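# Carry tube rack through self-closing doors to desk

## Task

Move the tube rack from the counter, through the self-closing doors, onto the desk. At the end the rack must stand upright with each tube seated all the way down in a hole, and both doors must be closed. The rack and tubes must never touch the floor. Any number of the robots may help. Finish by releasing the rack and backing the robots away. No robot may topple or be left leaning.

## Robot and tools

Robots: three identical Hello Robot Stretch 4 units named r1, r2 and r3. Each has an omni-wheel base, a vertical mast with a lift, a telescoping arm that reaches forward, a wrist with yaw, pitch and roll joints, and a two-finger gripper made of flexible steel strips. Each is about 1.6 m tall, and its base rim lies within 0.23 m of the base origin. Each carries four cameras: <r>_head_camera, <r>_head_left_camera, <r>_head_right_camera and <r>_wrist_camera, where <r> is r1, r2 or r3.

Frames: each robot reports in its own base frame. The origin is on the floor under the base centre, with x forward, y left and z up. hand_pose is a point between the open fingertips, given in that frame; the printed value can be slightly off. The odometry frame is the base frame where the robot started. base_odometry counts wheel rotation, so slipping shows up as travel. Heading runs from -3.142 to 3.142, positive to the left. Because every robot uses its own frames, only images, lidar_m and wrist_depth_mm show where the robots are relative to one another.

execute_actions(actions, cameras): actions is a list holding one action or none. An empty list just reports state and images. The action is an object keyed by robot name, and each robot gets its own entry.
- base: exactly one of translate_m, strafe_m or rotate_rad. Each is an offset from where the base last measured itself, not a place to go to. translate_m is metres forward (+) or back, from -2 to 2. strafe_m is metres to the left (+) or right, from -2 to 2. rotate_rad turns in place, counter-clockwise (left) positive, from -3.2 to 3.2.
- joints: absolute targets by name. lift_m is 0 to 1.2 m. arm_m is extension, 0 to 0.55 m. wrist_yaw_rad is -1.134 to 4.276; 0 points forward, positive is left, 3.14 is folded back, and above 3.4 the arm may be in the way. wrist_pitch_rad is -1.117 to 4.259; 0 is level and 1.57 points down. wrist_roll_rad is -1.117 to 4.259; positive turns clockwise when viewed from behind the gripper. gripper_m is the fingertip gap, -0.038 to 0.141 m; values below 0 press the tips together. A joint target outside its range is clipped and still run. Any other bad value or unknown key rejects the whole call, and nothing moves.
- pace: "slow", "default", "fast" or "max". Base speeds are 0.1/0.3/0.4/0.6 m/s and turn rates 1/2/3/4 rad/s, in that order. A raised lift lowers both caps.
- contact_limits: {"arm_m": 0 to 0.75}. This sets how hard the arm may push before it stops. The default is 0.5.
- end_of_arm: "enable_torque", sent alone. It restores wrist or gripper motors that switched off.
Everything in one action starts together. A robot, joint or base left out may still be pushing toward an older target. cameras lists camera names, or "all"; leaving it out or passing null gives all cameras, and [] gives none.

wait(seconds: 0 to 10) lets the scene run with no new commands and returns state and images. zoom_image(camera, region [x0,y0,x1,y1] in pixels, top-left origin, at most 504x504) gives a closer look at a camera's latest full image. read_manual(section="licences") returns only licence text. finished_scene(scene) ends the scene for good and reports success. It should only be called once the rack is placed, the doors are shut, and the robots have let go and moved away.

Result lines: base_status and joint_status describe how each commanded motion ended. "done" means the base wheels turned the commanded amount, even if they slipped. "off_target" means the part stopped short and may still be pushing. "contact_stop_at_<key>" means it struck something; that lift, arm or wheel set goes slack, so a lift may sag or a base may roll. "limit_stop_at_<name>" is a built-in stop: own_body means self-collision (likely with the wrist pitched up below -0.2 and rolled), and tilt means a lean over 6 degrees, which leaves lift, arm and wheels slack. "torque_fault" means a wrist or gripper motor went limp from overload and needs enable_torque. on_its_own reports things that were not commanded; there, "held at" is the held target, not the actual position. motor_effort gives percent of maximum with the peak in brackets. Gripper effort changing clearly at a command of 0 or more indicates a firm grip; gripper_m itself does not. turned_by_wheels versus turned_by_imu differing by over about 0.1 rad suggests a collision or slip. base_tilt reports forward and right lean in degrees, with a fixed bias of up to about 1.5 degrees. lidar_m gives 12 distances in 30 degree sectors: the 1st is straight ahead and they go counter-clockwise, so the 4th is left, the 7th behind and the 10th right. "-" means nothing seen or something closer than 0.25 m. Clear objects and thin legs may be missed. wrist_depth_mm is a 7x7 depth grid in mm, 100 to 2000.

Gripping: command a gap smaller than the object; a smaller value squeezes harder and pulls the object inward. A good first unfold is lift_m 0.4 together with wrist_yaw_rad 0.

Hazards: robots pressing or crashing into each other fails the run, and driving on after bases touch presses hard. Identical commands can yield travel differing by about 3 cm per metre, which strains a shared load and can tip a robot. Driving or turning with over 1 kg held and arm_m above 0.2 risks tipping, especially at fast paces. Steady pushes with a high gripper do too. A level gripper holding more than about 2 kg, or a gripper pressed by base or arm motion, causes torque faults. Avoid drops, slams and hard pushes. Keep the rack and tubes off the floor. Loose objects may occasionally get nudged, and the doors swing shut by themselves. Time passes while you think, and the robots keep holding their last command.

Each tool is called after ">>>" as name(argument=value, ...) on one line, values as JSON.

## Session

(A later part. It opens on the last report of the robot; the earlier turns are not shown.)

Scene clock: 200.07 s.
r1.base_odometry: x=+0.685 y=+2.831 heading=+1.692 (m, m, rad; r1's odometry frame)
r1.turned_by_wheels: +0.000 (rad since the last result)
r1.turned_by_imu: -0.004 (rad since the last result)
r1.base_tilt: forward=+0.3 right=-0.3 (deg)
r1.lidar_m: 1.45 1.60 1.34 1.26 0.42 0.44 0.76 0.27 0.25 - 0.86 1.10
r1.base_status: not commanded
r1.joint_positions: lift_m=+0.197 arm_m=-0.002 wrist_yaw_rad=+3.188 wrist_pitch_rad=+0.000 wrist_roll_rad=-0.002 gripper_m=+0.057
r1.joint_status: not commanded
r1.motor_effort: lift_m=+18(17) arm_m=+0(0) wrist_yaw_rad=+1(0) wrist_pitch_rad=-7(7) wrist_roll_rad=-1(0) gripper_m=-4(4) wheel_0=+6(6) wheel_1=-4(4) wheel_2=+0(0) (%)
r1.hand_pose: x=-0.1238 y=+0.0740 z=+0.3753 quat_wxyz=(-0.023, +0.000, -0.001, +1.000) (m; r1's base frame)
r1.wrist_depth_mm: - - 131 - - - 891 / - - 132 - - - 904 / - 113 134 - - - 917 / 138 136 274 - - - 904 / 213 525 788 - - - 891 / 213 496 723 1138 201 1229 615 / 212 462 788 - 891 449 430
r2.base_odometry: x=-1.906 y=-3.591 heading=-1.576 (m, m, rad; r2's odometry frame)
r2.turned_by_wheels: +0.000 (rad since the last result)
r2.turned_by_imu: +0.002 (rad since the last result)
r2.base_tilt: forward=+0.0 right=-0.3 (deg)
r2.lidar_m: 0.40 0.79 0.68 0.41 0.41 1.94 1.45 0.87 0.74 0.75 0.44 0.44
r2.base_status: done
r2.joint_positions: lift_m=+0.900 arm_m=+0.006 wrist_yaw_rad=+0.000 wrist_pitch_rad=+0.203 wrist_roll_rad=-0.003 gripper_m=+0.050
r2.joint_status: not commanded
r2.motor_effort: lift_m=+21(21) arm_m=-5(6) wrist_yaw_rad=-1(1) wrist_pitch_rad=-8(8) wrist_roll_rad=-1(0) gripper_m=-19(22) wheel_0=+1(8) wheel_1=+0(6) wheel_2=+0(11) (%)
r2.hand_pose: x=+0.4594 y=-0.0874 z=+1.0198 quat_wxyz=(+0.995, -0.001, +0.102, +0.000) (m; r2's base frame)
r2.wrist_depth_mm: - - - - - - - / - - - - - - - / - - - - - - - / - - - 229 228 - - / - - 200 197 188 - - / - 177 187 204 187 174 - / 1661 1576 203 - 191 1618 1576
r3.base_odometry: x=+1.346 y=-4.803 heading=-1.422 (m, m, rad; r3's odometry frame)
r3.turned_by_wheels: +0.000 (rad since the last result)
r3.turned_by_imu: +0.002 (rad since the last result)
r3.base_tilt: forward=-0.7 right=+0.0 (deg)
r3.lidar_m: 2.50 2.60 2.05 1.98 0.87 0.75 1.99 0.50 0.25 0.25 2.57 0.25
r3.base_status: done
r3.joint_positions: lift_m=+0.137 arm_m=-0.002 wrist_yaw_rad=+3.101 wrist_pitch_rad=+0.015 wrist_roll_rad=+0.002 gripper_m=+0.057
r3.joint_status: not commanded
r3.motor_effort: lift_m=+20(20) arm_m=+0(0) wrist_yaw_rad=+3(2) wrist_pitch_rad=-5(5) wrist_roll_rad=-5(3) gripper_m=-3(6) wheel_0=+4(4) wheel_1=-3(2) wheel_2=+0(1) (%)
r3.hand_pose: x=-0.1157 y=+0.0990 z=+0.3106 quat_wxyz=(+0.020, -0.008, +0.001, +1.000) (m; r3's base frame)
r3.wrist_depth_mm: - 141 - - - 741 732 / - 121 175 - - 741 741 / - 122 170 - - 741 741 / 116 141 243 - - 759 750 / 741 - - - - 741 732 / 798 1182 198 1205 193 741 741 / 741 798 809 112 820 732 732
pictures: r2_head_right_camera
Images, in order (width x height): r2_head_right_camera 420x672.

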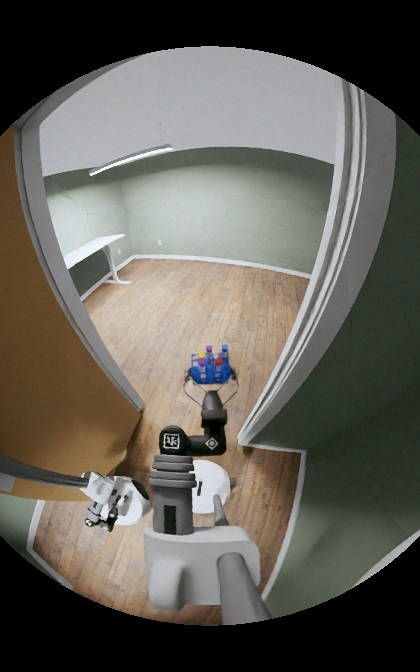

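>>> execute_actions(actions=[{"r2":{"base":{"rotate_rad":0.15},"pace":"slow"},"r3":{"base":{"translate_m":-0.1},"pace":"slow"}}], cameras=[])

>>> execute_actions(actions=[{"r2":{"base":{"translate_m":1.25},"pace":"fast"},"r3":{"base":{"translate_m":-1.0},"pace":"default"}}], cameras=["r2_head_left_camera","r3_head_left_camera"])

Scene clock: 212.83 s.
r1.base_odometry: x=+0.685 y=+2.831 heading=+1.692 (m, m, rad; r1's odometry frame)
r1.turned_by_wheels: +0.000 (rad since the last result)
r1.turned_by_imu: -0.003 (rad since the last result)
r1.base_tilt: forward=+0.2 right=-0.3 (deg)
r1.lidar_m: 1.45 1.60 1.34 1.26 0.41 0.44 0.80 0.28 0.25 - 0.87 1.11
r1.base_status: not commanded
r1.joint_positions: lift_m=+0.197 arm_m=-0.002 wrist_yaw_rad=+3.188 wrist_pitch_rad=+0.000 wrist_roll_rad=-0.002 gripper_m=+0.057
r1.joint_status: not commanded
r1.motor_effort: lift_m=+17(18) arm_m=+0(0) wrist_yaw_rad=+1(2) wrist_pitch_rad=-5(7) wrist_roll_rad=+2(1) gripper_m=-3(4) wheel_0=+6(6) wheel_1=-4(5) wheel_2=+0(0) (%)
r1.hand_pose: x=-0.1238 y=+0.0740 z=+0.3753 quat_wxyz=(-0.023, +0.000, -0.001, +1.000) (m; r1's base frame)
r1.wrist_depth_mm: - - 131 - - - 904 / - - 132 - - - 904 / - 113 134 - - - 904 / 139 137 273 - - - 904 / 214 525 778 - - - 891 / 213 492 723 1118 201 1229 615 / 212 462 788 - 917 452 430
r2.base_odometry: x=-1.906 y=-3.591 heading=-1.426 (m, m, rad; r2's odometry frame)
r2.turned_by_wheels: +0.150 (rad since the last result)
r2.turned_by_imu: +0.151 (rad since the last result)
r2.base_tilt: forward=+0.0 right=-0.3 (deg)
r2.lidar_m: 0.40 0.72 0.67 0.42 0.44 1.79 1.18 0.81 0.76 0.64 0.44 0.45
r2.base_status: done
r2.joint_positions: lift_m=+0.900 arm_m=+0.006 wrist_yaw_rad=+0.000 wrist_pitch_rad=+0.203 wrist_roll_rad=-0.003 gripper_m=+0.050
r2.joint_status: not commanded
r2.motor_effort: lift_m=+21(20) arm_m=-5(5) wrist_yaw_rad=-1(2) wrist_pitch_rad=-8(8) wrist_roll_rad=+0(1) gripper_m=-21(21) wheel_0=-2(5) wheel_1=-1(4) wheel_2=-3(5) (%)
r2.hand_pose: x=+0.4594 y=-0.0874 z=+1.0198 quat_wxyz=(+0.995, -0.001, +0.102, +0.000) (m; r2's base frame)
r2.wrist_depth_mm: - - - - - - - / - - - - - - - / - - - - - - - / - - - 229 229 - - / - - 200 198 188 - - / - 176 188 205 187 174 - / 640 1618 204 - 193 1576 1618
r3.base_odometry: x=+1.331 y=-4.705 heading=-1.422 (m, m, rad; r3's odometry frame)
r3.turned_by_wheels: +0.000 (rad since the last result)
r3.turned_by_imu: +0.001 (rad since the last result)
r3.base_tilt: forward=-0.7 right=+0.0 (deg)
r3.lidar_m: 2.59 2.74 2.09 1.88 0.72 0.65 1.90 0.51 0.26 0.25 - 0.25
r3.base_status: done
r3.joint_positions: lift_m=+0.137 arm_m=-0.002 wrist_yaw_rad=+3.101 wrist_pitch_rad=+0.015 wrist_roll_rad=+0.002 gripper_m=+0.057
r3.joint_status: not commanded
r3.motor_effort: lift_m=+20(20) arm_m=+0(0) wrist_yaw_rad=+1(1) wrist_pitch_rad=-5(5) wrist_roll_rad=-3(1) gripper_m=-3(4) wheel_0=+5(4) wheel_1=-5(9) wheel_2=+1(4) (%)
r3.hand_pose: x=-0.1157 y=+0.0990 z=+0.3106 quat_wxyz=(+0.020, -0.008, +0.001, +1.000) (m; r3's base frame)
r3.wrist_depth_mm: - 141 - - - 683 640 / - 121 176 - - 691 647 / - 122 170 - - 691 647 / 116 141 244 - - 676 640 / 1618 - - - - 691 647 / 1078 1205 199 1229 194 691 640 / 778 798 809 112 809 627 634
pictures: none
No camera images: the call's "cameras" was empty. Leave "cameras" out to get every camera's image.

Scene clock: 217.63 s.
r1.base_odometry: x=+0.685 y=+2.831 heading=+1.692 (m, m, rad; r1's odometry frame)
r1.turned_by_wheels: +0.000 (rad since the last result)
r1.turned_by_imu: -0.002 (rad since the last result)
r1.base_tilt: forward=+0.3 right=-0.3 (deg)
r1.lidar_m: 0.91 0.92 1.31 1.26 1.15 1.05 0.78 0.28 0.25 - 0.87 1.11
r1.base_status: not commanded
r1.joint_positions: lift_m=+0.197 arm_m=-0.002 wrist_yaw_rad=+3.188 wrist_pitch_rad=+0.000 wrist_roll_rad=-0.002 gripper_m=+0.057
r1.joint_status: not commanded
r1.motor_effort: lift_m=+18(18) arm_m=+0(0) wrist_yaw_rad=+1(0) wrist_pitch_rad=-6(7) wrist_roll_rad=-1(2) gripper_m=-2(4) wheel_0=+6(6) wheel_1=-5(4) wheel_2=+0(0) (%)
r1.hand_pose: x=-0.1238 y=+0.0740 z=+0.3753 quat_wxyz=(-0.023, +0.000, -0.001, +1.000) (m; r1's base frame)
r1.wrist_depth_mm: - - 131 - - - 891 / - - 132 - - - 891 / - 113 134 - - - 891 / 139 136 273 - - - 904 / 214 525 788 1464 - - 904 / 213 492 715 1118 201 1229 891 / 212 459 798 - 904 831 866
r2.base_odometry: x=-1.725 y=-4.828 heading=-1.426 (m, m, rad; r2's odometry frame)
r2.turned_by_wheels: +0.000 (rad since the last result)
r2.turned_by_imu: +0.000 (rad since the last result)
r2.base_tilt: forward=+0.0 right=-0.3 (deg)
r2.lidar_m: 0.39 1.72 1.61 0.88 0.59 0.60 2.05 0.92 1.80 2.40 2.71 0.42
r2.base_status: done
r2.joint_positions: lift_m=+0.900 arm_m=+0.006 wrist_yaw_rad=+0.000 wrist_pitch_rad=+0.203 wrist_roll_rad=-0.003 gripper_m=+0.050
r2.joint_status: not commanded
r2.motor_effort: lift_m=+21(21) arm_m=-5(6) wrist_yaw_rad=+0(1) wrist_pitch_rad=-8(8) wrist_roll_rad=-1(1) gripper_m=-19(19) wheel_0=+1(5) wheel_1=+0(5) wheel_2=+0(10) (%)
r2.hand_pose: x=+0.4594 y=-0.0874 z=+1.0198 quat_wxyz=(+0.995, -0.001, +0.102, +0.000) (m; r2's base frame)
r2.wrist_depth_mm: - - - - - 1863 1808 / - - - - - 1983 1808 / - - - - - - 1808 / - - - 229 230 - 1921 / - - 200 197 187 - 1921 / - 176 187 204 187 173 1921 / 1708 1661 203 - 193 1576 1618
r3.base_odometry: x=+1.183 y=-3.716 heading=-1.422 (m, m, rad; r3's odometry frame)
r3.turned_by_wheels: +0.000 (rad since the last result)
r3.turned_by_imu: -0.002 (rad since the last result)
r3.base_tilt: forward=-0.7 right=+0.1 (deg)
r3.lidar_m: 0.48 0.58 0.57 1.01 1.07 1.49 0.90 0.89 1.08 1.04 0.56 0.49
r3.base_status: done
r3.joint_positions: lift_m=+0.137 arm_m=-0.002 wrist_yaw_rad=+3.101 wrist_pitch_rad=+0.015 wrist_roll_rad=+0.002 gripper_m=+0.057
r3.joint_status: not commanded
r3.motor_effort: lift_m=+20(20) arm_m=-1(0) wrist_yaw_rad=+0(2) wrist_pitch_rad=-6(5) wrist_roll_rad=-3(2) gripper_m=-1(1) wheel_0=-1(5) wheel_1=-1(11) wheel_2=-2(8) (%)
r3.hand_pose: x=-0.1157 y=+0.0990 z=+0.3106 quat_wxyz=(+0.020, -0.008, +0.001, +1.000) (m; r3's base frame)
r3.wrist_depth_mm: - 141 - - 1921 1921 1366 / - 121 175 - 1921 1983 1308 / - 122 170 - 1983 1983 1336 / 116 141 244 - 1983 1983 1336 / 1576 1060 1060 - 1921 1808 1336 / 1078 1060 199 1229 194 1205 1182 / 759 798 809 112 809 750 809
pictures: r2_head_left_camera, r3_head_left_camera
Images, in order (width x height): r2_head_left_camera 420x672, r3_head_left_camera 420x672.

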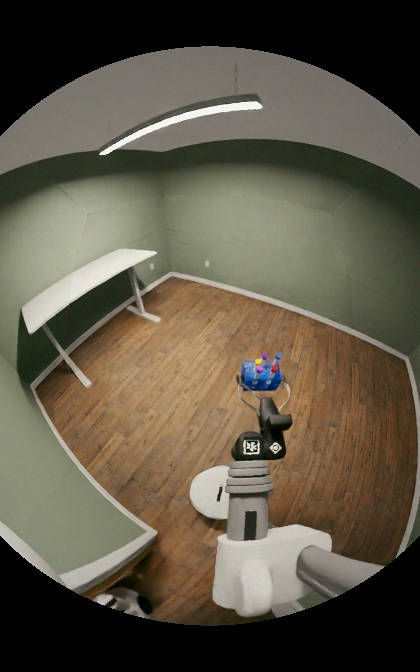

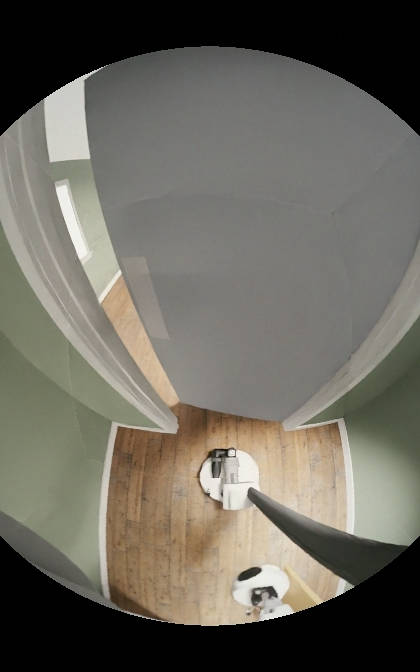

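>>> execute_actions(actions=[])

Scene clock: 227.23 s.
r1.base_odometry: x=+0.685 y=+2.831 heading=+1.692 (m, m, rad; r1's odometry frame)
r1.turned_by_wheels: +0.000 (rad since the last result)
r1.turned_by_imu: -0.002 (rad since the last result)
r1.base_tilt: forward=+0.2 right=-0.3 (deg)
r1.lidar_m: 0.92 0.91 1.34 1.27 1.17 1.03 0.77 0.26 0.25 - 0.85 1.09
r1.base_status: not commanded
r1.joint_positions: lift_m=+0.197 arm_m=-0.002 wrist_yaw_rad=+3.188 wrist_pitch_rad=+0.000 wrist_roll_rad=-0.002 gripper_m=+0.057
r1.joint_status: not commanded
r1.motor_effort: lift_m=+18(18) arm_m=+0(0) wrist_yaw_rad=+1(0) wrist_pitch_rad=-6(7) wrist_roll_rad=-1(2) gripper_m=-2(4) wheel_0=+6(6) wheel_1=-4(4) wheel_2=+0(0) (%)
r1.hand_pose: x=-0.1238 y=+0.0740 z=+0.3753 quat_wxyz=(-0.023, +0.000, -0.001, +1.000) (m; r1's base frame)
r1.wrist_depth_mm: - - 131 - - - 891 / - - 132 - - - 904 / - 113 134 - - - 904 / 139 137 273 - - - 904 / 214 525 778 1464 - - 891 / 213 492 723 1138 200 1255 878 / 213 466 798 - 917 831 878
r2.base_odometry: x=-1.725 y=-4.828 heading=-1.426 (m, m, rad; r2's odometry frame)
r2.turned_by_wheels: +0.000 (rad since the last result)
r2.turned_by_imu: +0.001 (rad since the last result)
r2.base_tilt: forward=+0.0 right=-0.2 (deg)
r2.lidar_m: 0.41 1.71 1.60 0.90 0.61 0.61 2.05 0.92 1.79 2.39 2.72 0.44
r2.base_status: done
r2.joint_positions: lift_m=+0.900 arm_m=+0.006 wrist_yaw_rad=+0.000 wrist_pitch_rad=+0.203 wrist_roll_rad=-0.003 gripper_m=+0.050
r2.joint_status: not commanded
r2.motor_effort: lift_m=+21(21) arm_m=-5(6) wrist_yaw_rad=-2(1) wrist_pitch_rad=-8(8) wrist_roll_rad=-1(1) gripper_m=-23(19) wheel_0=+2(5) wheel_1=+0(5) wheel_2=+0(10) (%)
r2.hand_pose: x=+0.4594 y=-0.0874 z=+1.0198 quat_wxyz=(+0.995, -0.001, +0.102, +0.000) (m; r2's base frame)
r2.wrist_depth_mm: - - - - - 1863 1808 / - - - - - 1921 1756 / - - - - - - 1863 / - - - 231 229 - 1983 / - - 198 197 187 - 1921 / - 176 188 203 187 173 1983 / 1618 1576 204 - 193 1576 1576
r3.base_odometry: x=+1.183 y=-3.716 heading=-1.422 (m, m, rad; r3's odometry frame)
r3.turned_by_wheels: +0.000 (rad since the last result)
r3.turned_by_imu: +0.000 (rad since the last result)
r3.base_tilt: forward=-0.8 right=+0.0 (deg)
r3.lidar_m: 0.40 0.43 0.54 1.00 1.05 1.49 0.91 0.93 1.08 1.03 0.57 0.42
r3.base_status: done
r3.joint_positions: lift_m=+0.137 arm_m=-0.002 wrist_yaw_rad=+3.101 wrist_pitch_rad=+0.015 wrist_roll_rad=+0.002 gripper_m=+0.057
r3.joint_status: not commanded
r3.motor_effort: lift_m=+20(20) arm_m=+0(0) wrist_yaw_rad=+0(2) wrist_pitch_rad=-5(5) wrist_roll_rad=-2(2) gripper_m=-3(1) wheel_0=-1(5) wheel_1=-1(11) wheel_2=-2(8) (%)
r3.hand_pose: x=-0.1157 y=+0.0990 z=+0.3106 quat_wxyz=(+0.020, -0.008, +0.001, +1.000) (m; r3's base frame)
r3.wrist_depth_mm: - 141 - - 1983 1863 1336 / - 121 175 - 1921 1921 1336 / - 123 170 - - 1921 1308 / 116 142 243 - - 1921 1308 / 1537 1098 1078 - 1983 1808 1336 / 1078 1042 198 1205 193 1205 1205 / 778 788 809 112 798 759 809
pictures: r1_head_camera, r1_head_left_camera, r1_head_right_camera, r1_wrist_camera, r2_head_camera, r2_head_left_camera, r2_head_right_camera, r2_wrist_camera, r3_head_camera, r3_head_left_camera, r3_head_right_camera, r3_wrist_camera
Images, in order (width x height): r1_head_camera 420x560, r1_head_left_camera 420x672, r1_head_right_camera 420x672, r1_wrist_camera 616x392, r2_head_camera 420x560, r2_head_left_camera 420x672, r2_head_right_camera 420x672, r2_wrist_camera 616x392, r3_head_camera 420x560, r3_head_left_camera 420x672, r3_head_right_camera 420x672, r3_wrist_camera 616x392.

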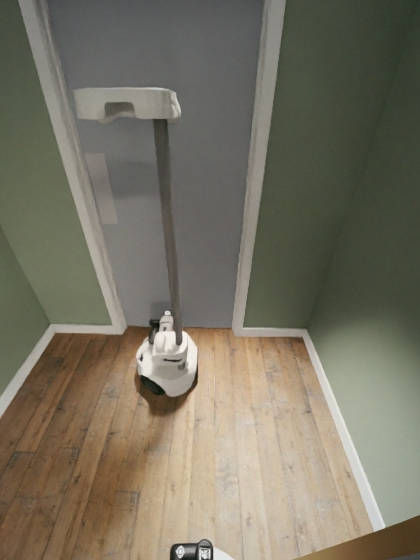

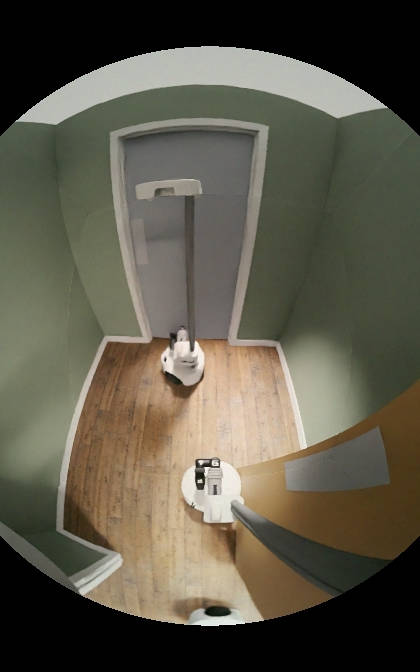

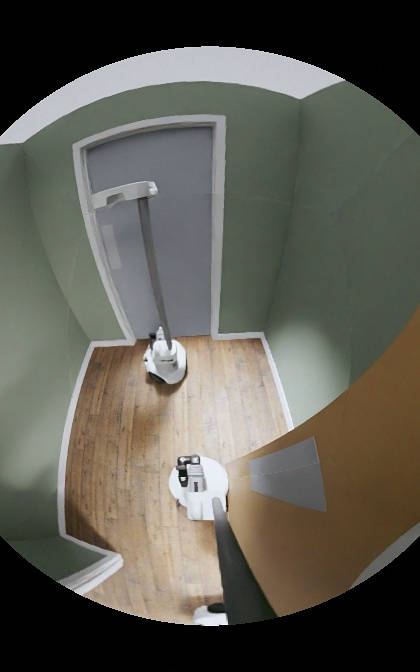

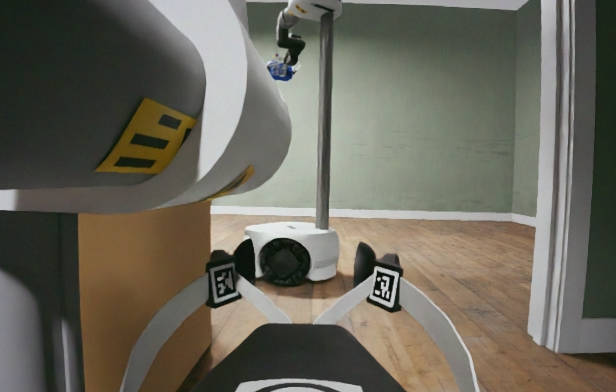

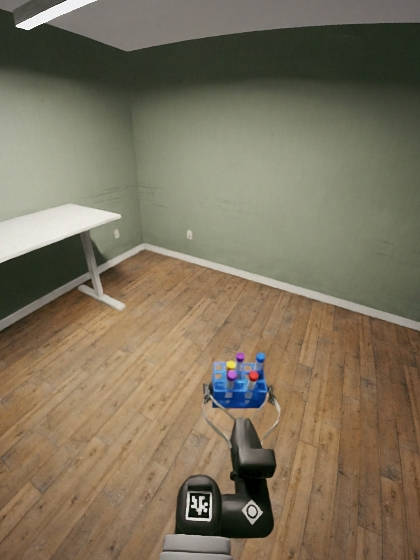

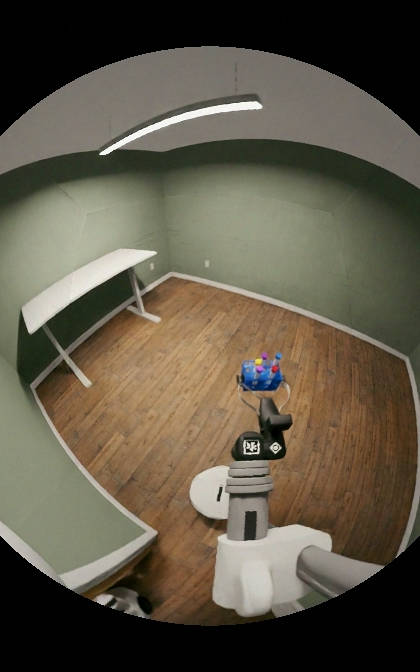

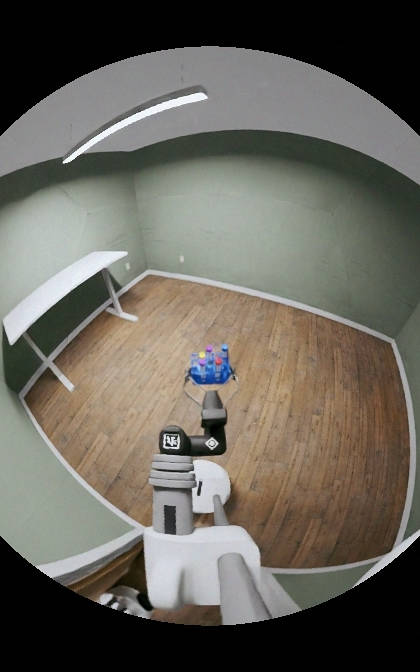

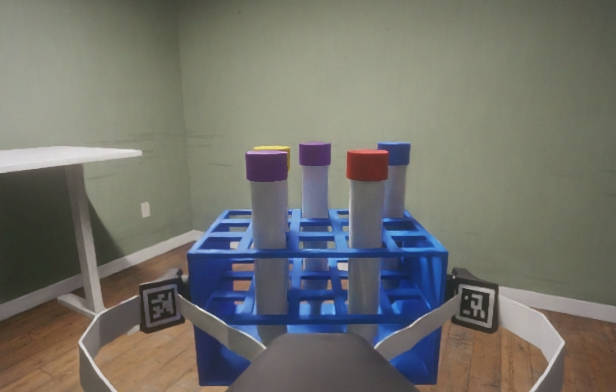

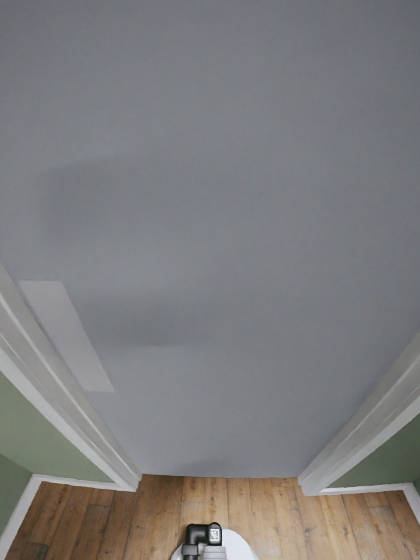

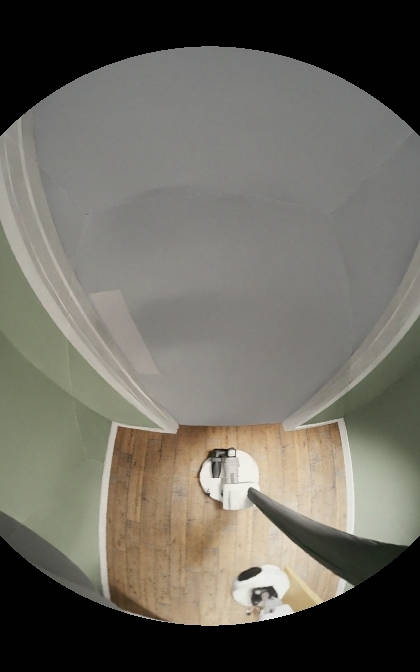

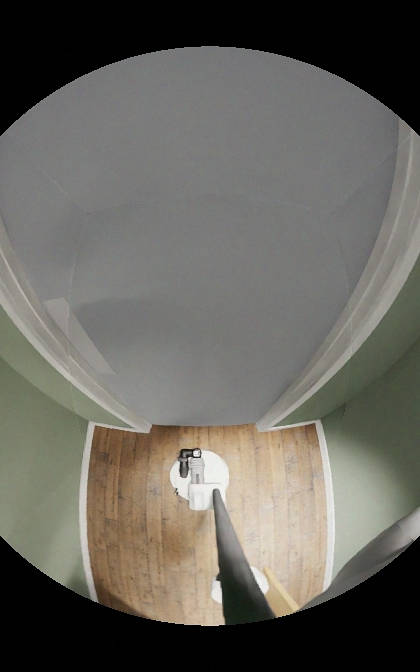

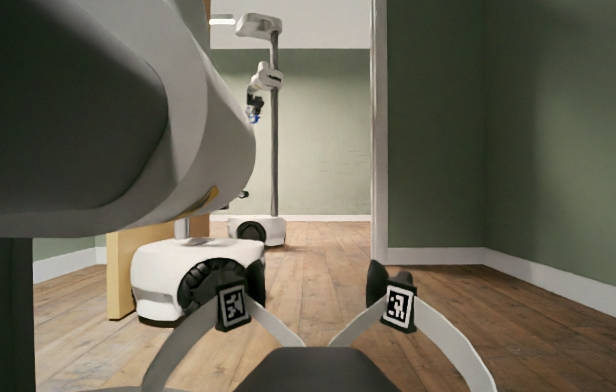

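>>> execute_actions(actions=[{"r2": {"base": {"rotate_rad": 0.87}, "joints": {"lift_m": 1.02}, "pace": "slow"}, "r1": {"base": {"translate_m": 0.38}}}], cameras=["r2_head_camera", "r2_wrist_camera", "r1_head_left_camera"])

Scene clock: 235.83 s.
r1.base_odometry: x=+0.639 y=+3.208 heading=+1.692 (m, m, rad; r1's odometry frame)
r1.turned_by_wheels: +0.000 (rad since the last result)
r1.turned_by_imu: -0.004 (rad since the last result)
r1.base_tilt: forward=+0.3 right=-0.3 (deg)
r1.lidar_m: 0.59 0.54 1.36 1.28 1.31 1.35 0.25 0.32 0.83 0.77 0.80 1.10
r1.base_status: done
r1.joint_positions: lift_m=+0.197 arm_m=-0.002 wrist_yaw_rad=+3.188 wrist_pitch_rad=+0.000 wrist_roll_rad=-0.002 gripper_m=+0.057
r1.joint_status: not commanded
r1.motor_effort: lift_m=+18(18) arm_m=+0(0) wrist_yaw_rad=+2(1) wrist_pitch_rad=-5(7) wrist_roll_rad=-2(1) gripper_m=-3(3) wheel_0=+3(9) wheel_1=+2(7) wheel_2=-2(9) (%)
r1.hand_pose: x=-0.1238 y=+0.0740 z=+0.3753 quat_wxyz=(-0.023, +0.000, -0.001, +1.000) (m; r1's base frame)
r1.wrist_depth_mm: - - 132 - - - 1229 / - - 132 - - - 1229 / - 113 134 - - - 1229 / 138 136 273 - - 1366 1281 / 213 1308 1308 1863 - 1336 1281 / 213 1138 375 1118 200 1229 1229 / 212 788 831 - 904 831 878
r2.base_odometry: x=-1.725 y=-4.828 heading=-0.556 (m, m, rad; r2's odometry frame)
r2.turned_by_wheels: +0.870 (rad since the last result)
r2.turned_by_imu: +0.866 (rad since the last result)
r2.base_tilt: forward=+0.1 right=-0.2 (deg)
r2.lidar_m: 0.40 1.14 0.67 0.59 1.55 0.92 1.20 2.32 2.75 2.54 2.53 0.44
r2.base_status: done
r2.joint_positions: lift_m=+1.020 arm_m=+0.006 wrist_yaw_rad=+0.000 wrist_pitch_rad=+0.203 wrist_roll_rad=-0.003 gripper_m=+0.050
r2.joint_status: all done
r2.motor_effort: lift_m=+22(22) arm_m=-5(5) wrist_yaw_rad=-1(1) wrist_pitch_rad=-8(9) wrist_roll_rad=+0(1) gripper_m=-21(19) wheel_0=-3(4) wheel_1=-1(6) wheel_2=-1(6) (%)
r2.hand_pose: x=+0.4594 y=-0.0874 z=+1.1397 quat_wxyz=(+0.995, -0.001, +0.102, +0.000) (m; r2's base frame)
r2.wrist_depth_mm: 1576 1808 1983 - - - - / 1499 1983 - - - - - / 1464 - - - - - - / 1430 - 1499 229 229 - - / 1397 - 200 197 187 - - / 1397 177 189 205 186 174 - / 1255 1808 204 - 193 1863 1708
r3.base_odometry: x=+1.183 y=-3.716 heading=-1.422 (m, m, rad; r3's odometry frame)
r3.turned_by_wheels: +0.000 (rad since the last result)
r3.turned_by_imu: +0.001 (rad since the last result)
r3.base_tilt: forward=-0.7 right=+0.0 (deg)
r3.lidar_m: 0.39 0.45 0.54 0.99 1.07 1.50 0.57 0.53 1.11 1.05 0.59 0.42
r3.base_status: not commanded
r3.joint_positions: lift_m=+0.137 arm_m=-0.002 wrist_yaw_rad=+3.101 wrist_pitch_rad=+0.015 wrist_roll_rad=+0.002 gripper_m=+0.057
r3.joint_status: not commanded
r3.motor_effort: lift_m=+20(20) arm_m=+0(0) wrist_yaw_rad=+2(2) wrist_pitch_rad=-6(5) wrist_roll_rad=-2(2) gripper_m=+0(3) wheel_0=-1(1) wheel_1=+0(1) wheel_2=-2(1) (%)
r3.hand_pose: x=-0.1157 y=+0.0990 z=+0.3106 quat_wxyz=(+0.020, -0.008, +0.001, +1.000) (m; r3's base frame)
r3.wrist_depth_mm: - 141 - - 1921 1921 1336 / - 121 175 - 1921 1921 1308 / - 122 169 - - 1921 1308 / 116 141 243 - 1983 1983 1308 / 723 891 1182 - 1983 1808 1308 / 634 654 198 1229 193 1229 1182 / 634 627 750 112 809 759 798
pictures: r1_head_left_camera, r2_head_camera, r2_wrist_camera
Images, in order (width x height): r1_head_left_camera 420x672, r2_head_camera 420x560, r2_wrist_camera 616x392.

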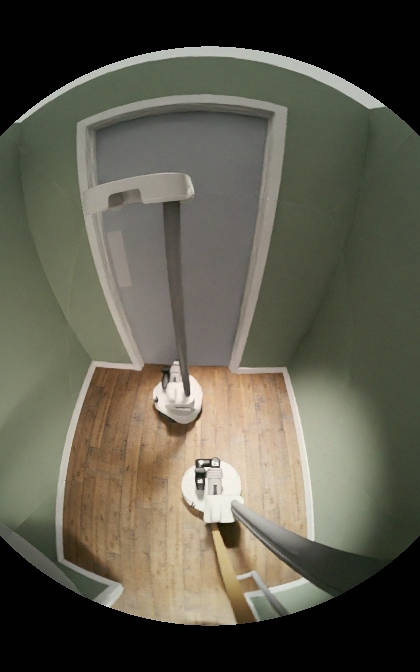

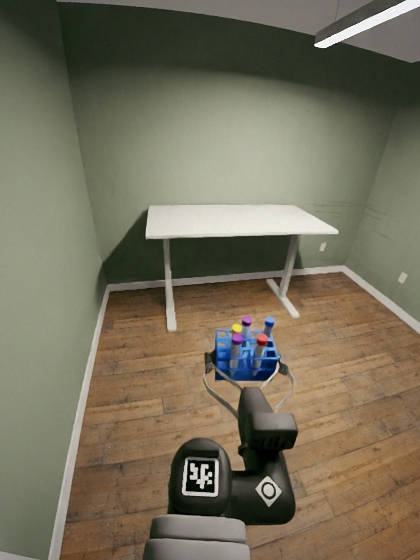

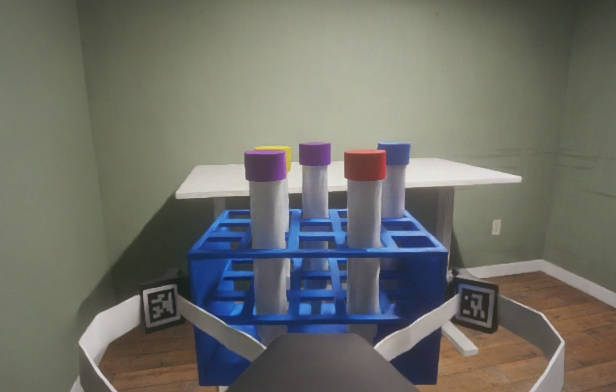

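>>> execute_actions(actions=[{"r2": {"base": {"translate_m": 1.25}}, "r1": {"base": {"translate_m": 0.1}}}], cameras=["r2_head_camera", "r2_wrist_camera", "r1_head_left_camera"])

Scene clock: 247.67 s.
r1.base_odometry: x=+0.627 y=+3.307 heading=+1.692 (m, m, rad; r1's odometry frame)
r1.turned_by_wheels: +0.000 (rad since the last result)
r1.turned_by_imu: -0.005 (rad since the last result)
r1.base_tilt: forward=+0.3 right=-0.2 (deg)
r1.lidar_m: 0.50 0.46 1.34 1.28 1.32 1.32 1.23 1.17 0.82 0.77 0.80 1.01
r1.base_status: done
r1.joint_positions: lift_m=+0.197 arm_m=-0.002 wrist_yaw_rad=+3.188 wrist_pitch_rad=+0.000 wrist_roll_rad=-0.002 gripper_m=+0.057
r1.joint_status: not commanded
r1.motor_effort: lift_m=+17(18) arm_m=+0(0) wrist_yaw_rad=+2(2) wrist_pitch_rad=-6(7) wrist_roll_rad=-1(2) gripper_m=-2(2) wheel_0=+3(7) wheel_1=+2(6) wheel_2=-1(13) (%)
r1.hand_pose: x=-0.1238 y=+0.0740 z=+0.3753 quat_wxyz=(-0.023, +0.000, -0.001, +1.000) (m; r1's base frame)
r1.wrist_depth_mm: - - 132 1366 1366 1336 1336 / - - 132 1366 1366 1308 1336 / - 113 134 1366 1366 1336 1308 / 139 136 276 1366 1397 1366 1336 / 213 1430 1397 1366 1366 1366 1366 / 213 1160 1008 1138 200 1255 1229 / 212 788 866 - 904 831 891
r2.base_odometry: x=-0.664 y=-5.488 heading=-0.556 (m, m, rad; r2's odometry frame)
r2.turned_by_wheels: +0.000 (rad since the last result)
r2.turned_by_imu: +0.002 (rad since the last result)
r2.base_tilt: forward=+0.0 right=-0.2 (deg)
r2.lidar_m: 0.38 0.40 0.48 0.88 0.87 1.02 2.02 3.55 2.60 2.23 0.75 0.41
r2.base_status: done
r2.joint_positions: lift_m=+1.020 arm_m=+0.006 wrist_yaw_rad=+0.000 wrist_pitch_rad=+0.203 wrist_roll_rad=-0.003 gripper_m=+0.050
r2.joint_status: not commanded
r2.motor_effort: lift_m=+21(22) arm_m=-5(6) wrist_yaw_rad=-2(2) wrist_pitch_rad=-9(8) wrist_roll_rad=-1(1) gripper_m=-24(20) wheel_0=-1(7) wheel_1=+0(5) wheel_2=+1(10) (%)
r2.hand_pose: x=+0.4594 y=-0.0874 z=+1.1397 quat_wxyz=(+0.995, -0.001, +0.102, +0.000) (m; r2's base frame)
r2.wrist_depth_mm: 798 842 866 931 976 1042 1098 / 831 854 904 946 1025 1098 1118 / 854 904 946 991 1042 1118 1182 / 878 931 976 231 228 1138 1205 / 778 768 200 197 187 759 750 / 549 176 187 204 187 174 539 / 421 421 203 - 192 421 415
r3.base_odometry: x=+1.183 y=-3.716 heading=-1.422 (m, m, rad; r3's odometry frame)
r3.turned_by_wheels: +0.000 (rad since the last result)
r3.turned_by_imu: +0.001 (rad since the last result)
r3.base_tilt: forward=-0.7 right=+0.0 (deg)
r3.lidar_m: 0.39 0.44 0.52 1.00 1.04 1.49 0.51 0.45 1.09 1.05 0.58 0.42
r3.base_status: not commanded
r3.joint_positions: lift_m=+0.137 arm_m=-0.002 wrist_yaw_rad=+3.101 wrist_pitch_rad=+0.015 wrist_roll_rad=+0.002 gripper_m=+0.057
r3.joint_status: not commanded
r3.motor_effort: lift_m=+20(20) arm_m=+0(0) wrist_yaw_rad=+2(2) wrist_pitch_rad=-5(5) wrist_roll_rad=-3(0) gripper_m=-1(3) wheel_0=-1(1) wheel_1=-1(0) wheel_2=-2(2) (%)
r3.hand_pose: x=-0.1157 y=+0.0990 z=+0.3106 quat_wxyz=(+0.020, -0.008, +0.001, +1.000) (m; r3's base frame)
r3.wrist_depth_mm: - 141 1983 1983 1921 1983 1336 / - 121 175 1983 1921 - 1336 / - 122 170 1921 1921 1983 1366 / 116 141 244 1921 1983 1921 1308 / 723 842 1921 - 1983 1863 1308 / 535 580 198 1205 193 1205 1138 / 525 554 683 112 809 750 820
pictures: r1_head_left_camera, r2_head_camera, r2_wrist_camera
Images, in order (width x height): r1_head_left_camera 420x672, r2_head_camera 420x560, r2_wrist_camera 616x392.

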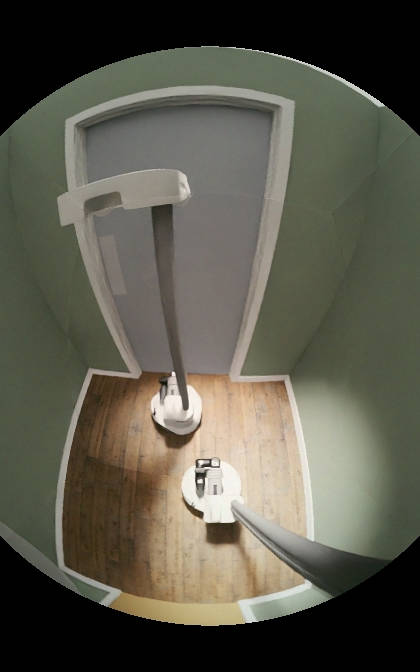

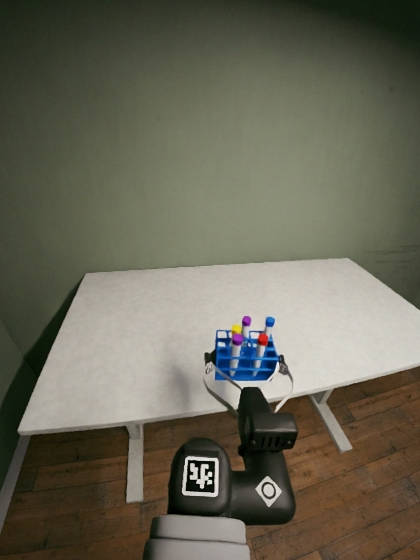

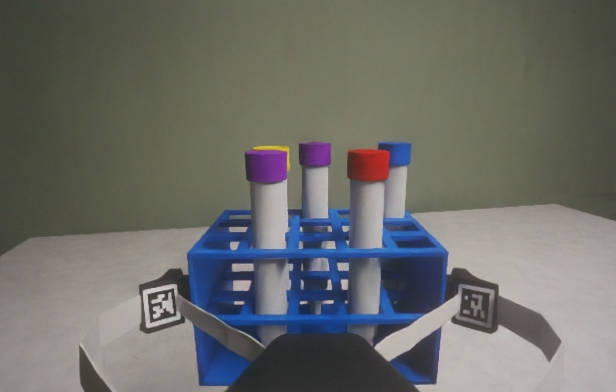

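>>> execute_actions(actions=[{"r2": {"joints": {"arm_m": 0.18, "lift_m": 0.9}}}], cameras=["r2_head_camera", "r2_wrist_camera"])

Scene clock: 252.87 s.
r1.base_odometry: x=+0.627 y=+3.307 heading=+1.692 (m, m, rad; r1's odometry frame)
r1.turned_by_wheels: +0.000 (rad since the last result)
r1.turned_by_imu: -0.002 (rad since the last result)
r1.base_tilt: forward=+0.3 right=-0.3 (deg)
r1.lidar_m: 0.49 0.45 1.34 1.29 1.33 1.31 1.25 1.14 0.81 0.77 0.82 1.02
r1.base_status: not commanded
r1.joint_positions: lift_m=+0.197 arm_m=-0.002 wrist_yaw_rad=+3.188 wrist_pitch_rad=+0.000 wrist_roll_rad=-0.002 gripper_m=+0.057
r1.joint_status: not commanded
r1.motor_effort: lift_m=+18(18) arm_m=+0(0) wrist_yaw_rad=+2(1) wrist_pitch_rad=-6(5) wrist_roll_rad=+0(2) gripper_m=-2(3) wheel_0=+3(3) wheel_1=+1(2) wheel_2=+0(0) (%)
r1.hand_pose: x=-0.1238 y=+0.0740 z=+0.3753 quat_wxyz=(-0.023, +0.000, -0.001, +1.000) (m; r1's base frame)
r1.wrist_depth_mm: - - 131 1336 1336 1366 1336 / - - 132 1366 1366 1336 1336 / - 113 134 1397 1366 1336 1336 / 139 136 272 1366 1397 1366 1336 / 213 1397 1430 1397 1366 1366 1366 / 213 1160 991 1138 200 1229 1255 / 212 798 878 - 904 842 891
r2.base_odometry: x=-0.664 y=-5.488 heading=-0.556 (m, m, rad; r2's odometry frame)
r2.turned_by_wheels: +0.000 (rad since the last result)
r2.turned_by_imu: +0.001 (rad since the last result)
r2.base_tilt: forward=+0.0 right=-0.2 (deg)
r2.lidar_m: 0.39 0.39 0.47 0.87 0.87 1.03 2.00 3.56 2.59 2.24 0.76 0.46
r2.base_status: not commanded
r2.joint_positions: lift_m=+0.900 arm_m=+0.179 wrist_yaw_rad=+0.000 wrist_pitch_rad=+0.203 wrist_roll_rad=-0.003 gripper_m=+0.050
r2.joint_status: all done
r2.motor_effort: lift_m=+17(23) arm_m=+5(6) wrist_yaw_rad=-1(1) wrist_pitch_rad=-8(8) wrist_roll_rad=-1(0) gripper_m=-21(17) wheel_0=-1(1) wheel_1=+0(0) wheel_2=+1(1) (%)
r2.hand_pose: x=+0.6325 y=-0.0874 z=+1.0201 quat_wxyz=(+0.995, -0.001, +0.102, +0.000) (m; r2's base frame)
r2.wrist_depth_mm: 683 683 741 778 809 842 917 / 683 715 750 798 831 891 931 / 707 741 778 831 866 931 991 / 715 750 750 230 229 732 723 / 445 442 200 197 188 442 436 / 319 176 187 204 187 174 310 / 244 246 203 - 193 242 241
r3.base_odometry: x=+1.183 y=-3.716 heading=-1.422 (m, m, rad; r3's odometry frame)
r3.turned_by_wheels: +0.000 (rad since the last result)
r3.turned_by_imu: +0.000 (rad since the last result)
r3.base_tilt: forward=-0.7 right=+0.0 (deg)
r3.lidar_m: 0.39 0.42 0.53 1.01 1.08 1.51 0.51 0.47 1.08 1.04 0.56 0.42
r3.base_status: not commanded
r3.joint_positions: lift_m=+0.137 arm_m=-0.002 wrist_yaw_rad=+3.101 wrist_pitch_rad=+0.015 wrist_roll_rad=+0.002 gripper_m=+0.057
r3.joint_status: not commanded
r3.motor_effort: lift_m=+20(20) arm_m=+0(0) wrist_yaw_rad=+2(1) wrist_pitch_rad=-5(5) wrist_roll_rad=-2(2) gripper_m=-3(2) wheel_0=-1(1) wheel_1=+0(0) wheel_2=-2(2) (%)
r3.hand_pose: x=-0.1157 y=+0.0990 z=+0.3106 quat_wxyz=(+0.020, -0.008, +0.001, +1.000) (m; r3's base frame)
r3.wrist_depth_mm: - 141 1983 1921 1983 1921 1336 / - 121 175 1983 1983 1921 1336 / - 122 169 1921 1921 1921 1336 / 115 141 243 1921 1983 1921 1308 / 723 842 1983 1983 1921 1808 1308 / 539 580 198 1205 194 1205 1182 / 521 549 676 112 798 750 820
pictures: r2_head_camera, r2_wrist_camera
Images, in order (width x height): r2_head_camera 420x560, r2_wrist_camera 616x392.

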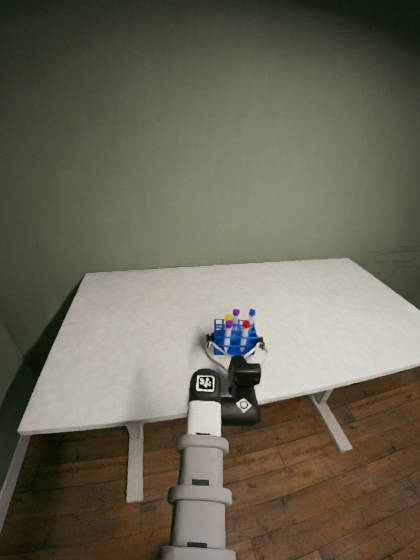

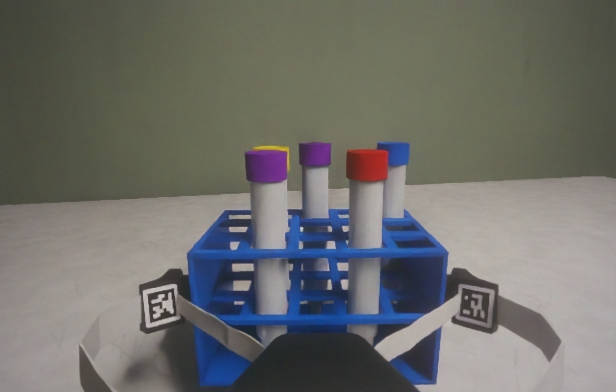

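>>> execute_actions(actions=[{"r2": {"joints": {"lift_m": 0.88}, "pace": "slow"}}], cameras=["r2_wrist_camera"])

Scene clock: 257.20 s.
r1.base_odometry: x=+0.627 y=+3.307 heading=+1.692 (m, m, rad; r1's odometry frame)
r1.turned_by_wheels: +0.000 (rad since the last result)
r1.turned_by_imu: -0.001 (rad since the last result)
r1.base_tilt: forward=+0.3 right=-0.3 (deg)
r1.lidar_m: 0.51 0.45 1.34 1.28 1.33 1.32 1.25 1.16 0.82 0.77 0.81 1.01
r1.base_status: not commanded
r1.joint_positions: lift_m=+0.197 arm_m=-0.002 wrist_yaw_rad=+3.188 wrist_pitch_rad=+0.000 wrist_roll_rad=-0.002 gripper_m=+0.057
r1.joint_status: not commanded
r1.motor_effort: lift_m=+18(18) arm_m=+1(0) wrist_yaw_rad=+1(1) wrist_pitch_rad=-5(3) wrist_roll_rad=-1(0) gripper_m=-3(2) wheel_0=+3(3) wheel_1=+2(2) wheel_2=+0(1) (%)
r1.hand_pose: x=-0.1238 y=+0.0740 z=+0.3753 quat_wxyz=(-0.023, +0.000, -0.001, +1.000) (m; r1's base frame)
r1.wrist_depth_mm: - - 132 1366 1366 1336 1308 / - - 132 1366 1366 1336 1336 / - 113 134 1397 1336 1366 1336 / 139 137 273 1397 1397 1366 1336 / 214 1397 1430 1397 1397 1366 1366 / 213 1160 1008 1138 200 1229 1229 / 212 798 878 - 904 842 891
r2.base_odometry: x=-0.664 y=-5.488 heading=-0.556 (m, m, rad; r2's odometry frame)
r2.turned_by_wheels: +0.000 (rad since the last result)
r2.turned_by_imu: +0.001 (rad since the last result)
r2.base_tilt: forward=+0.0 right=-0.2 (deg)
r2.lidar_m: 0.39 0.39 0.46 0.89 0.87 1.04 2.02 3.56 2.57 2.23 0.76 0.47
r2.base_status: not commanded
r2.joint_positions: lift_m=+0.880 arm_m=+0.179 wrist_yaw_rad=+0.000 wrist_pitch_rad=+0.203 wrist_roll_rad=-0.003 gripper_m=+0.050
r2.joint_status: all done
r2.motor_effort: lift_m=+17(15) arm_m=+5(5) wrist_yaw_rad=-1(1) wrist_pitch_rad=-8(8) wrist_roll_rad=-1(0) gripper_m=-20(21) wheel_0=-1(1) wheel_1=+0(0) wheel_2=+1(1) (%)
r2.hand_pose: x=+0.6325 y=-0.0874 z=+1.0001 quat_wxyz=(+0.995, -0.001, +0.102, +0.000) (m; r2's base frame)
r2.wrist_depth_mm: 661 699 750 778 820 854 904 / 683 723 750 788 854 891 946 / 715 732 768 809 842 904 991 / 668 668 661 231 229 647 647 / 394 397 198 196 187 387 384 / 279 176 189 205 187 173 273 / 215 216 199 - 193 213 211
r3.base_odometry: x=+1.183 y=-3.716 heading=-1.422 (m, m, rad; r3's odometry frame)
r3.turned_by_wheels: +0.000 (rad since the last result)
r3.turned_by_imu: +0.000 (rad since the last result)
r3.base_tilt: forward=-0.7 right=+0.0 (deg)
r3.lidar_m: 0.39 0.42 0.54 1.00 1.05 1.48 0.50 0.43 1.11 1.03 0.57 0.40
r3.base_status: not commanded
r3.joint_positions: lift_m=+0.137 arm_m=-0.002 wrist_yaw_rad=+3.101 wrist_pitch_rad=+0.015 wrist_roll_rad=+0.002 gripper_m=+0.057
r3.joint_status: not commanded
r3.motor_effort: lift_m=+20(20) arm_m=+0(0) wrist_yaw_rad=+2(0) wrist_pitch_rad=-5(6) wrist_roll_rad=-3(0) gripper_m=-3(2) wheel_0=-1(1) wheel_1=+0(0) wheel_2=-1(1) (%)
r3.hand_pose: x=-0.1157 y=+0.0990 z=+0.3106 quat_wxyz=(+0.020, -0.008, +0.001, +1.000) (m; r3's base frame)
r3.wrist_depth_mm: - 141 - 1983 1983 1983 1336 / - 121 175 1983 1983 1921 1336 / - 122 170 1983 1983 1921 1336 / 116 141 245 1983 - 1983 1336 / 715 854 1921 1921 1921 1863 1308 / 535 580 199 1205 194 1182 1160 / 525 554 691 112 798 750 820
pictures: r2_wrist_camera
Images, in order (width x height): r2_wrist_camera 616x392.

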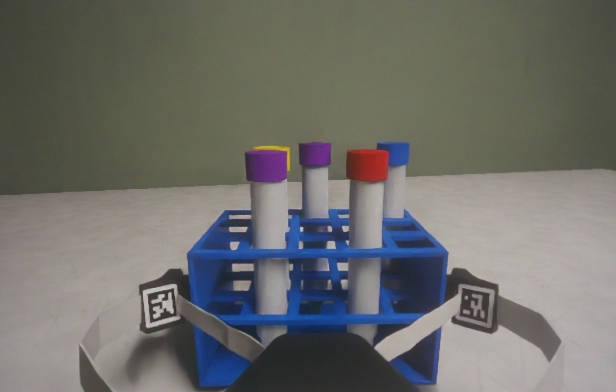

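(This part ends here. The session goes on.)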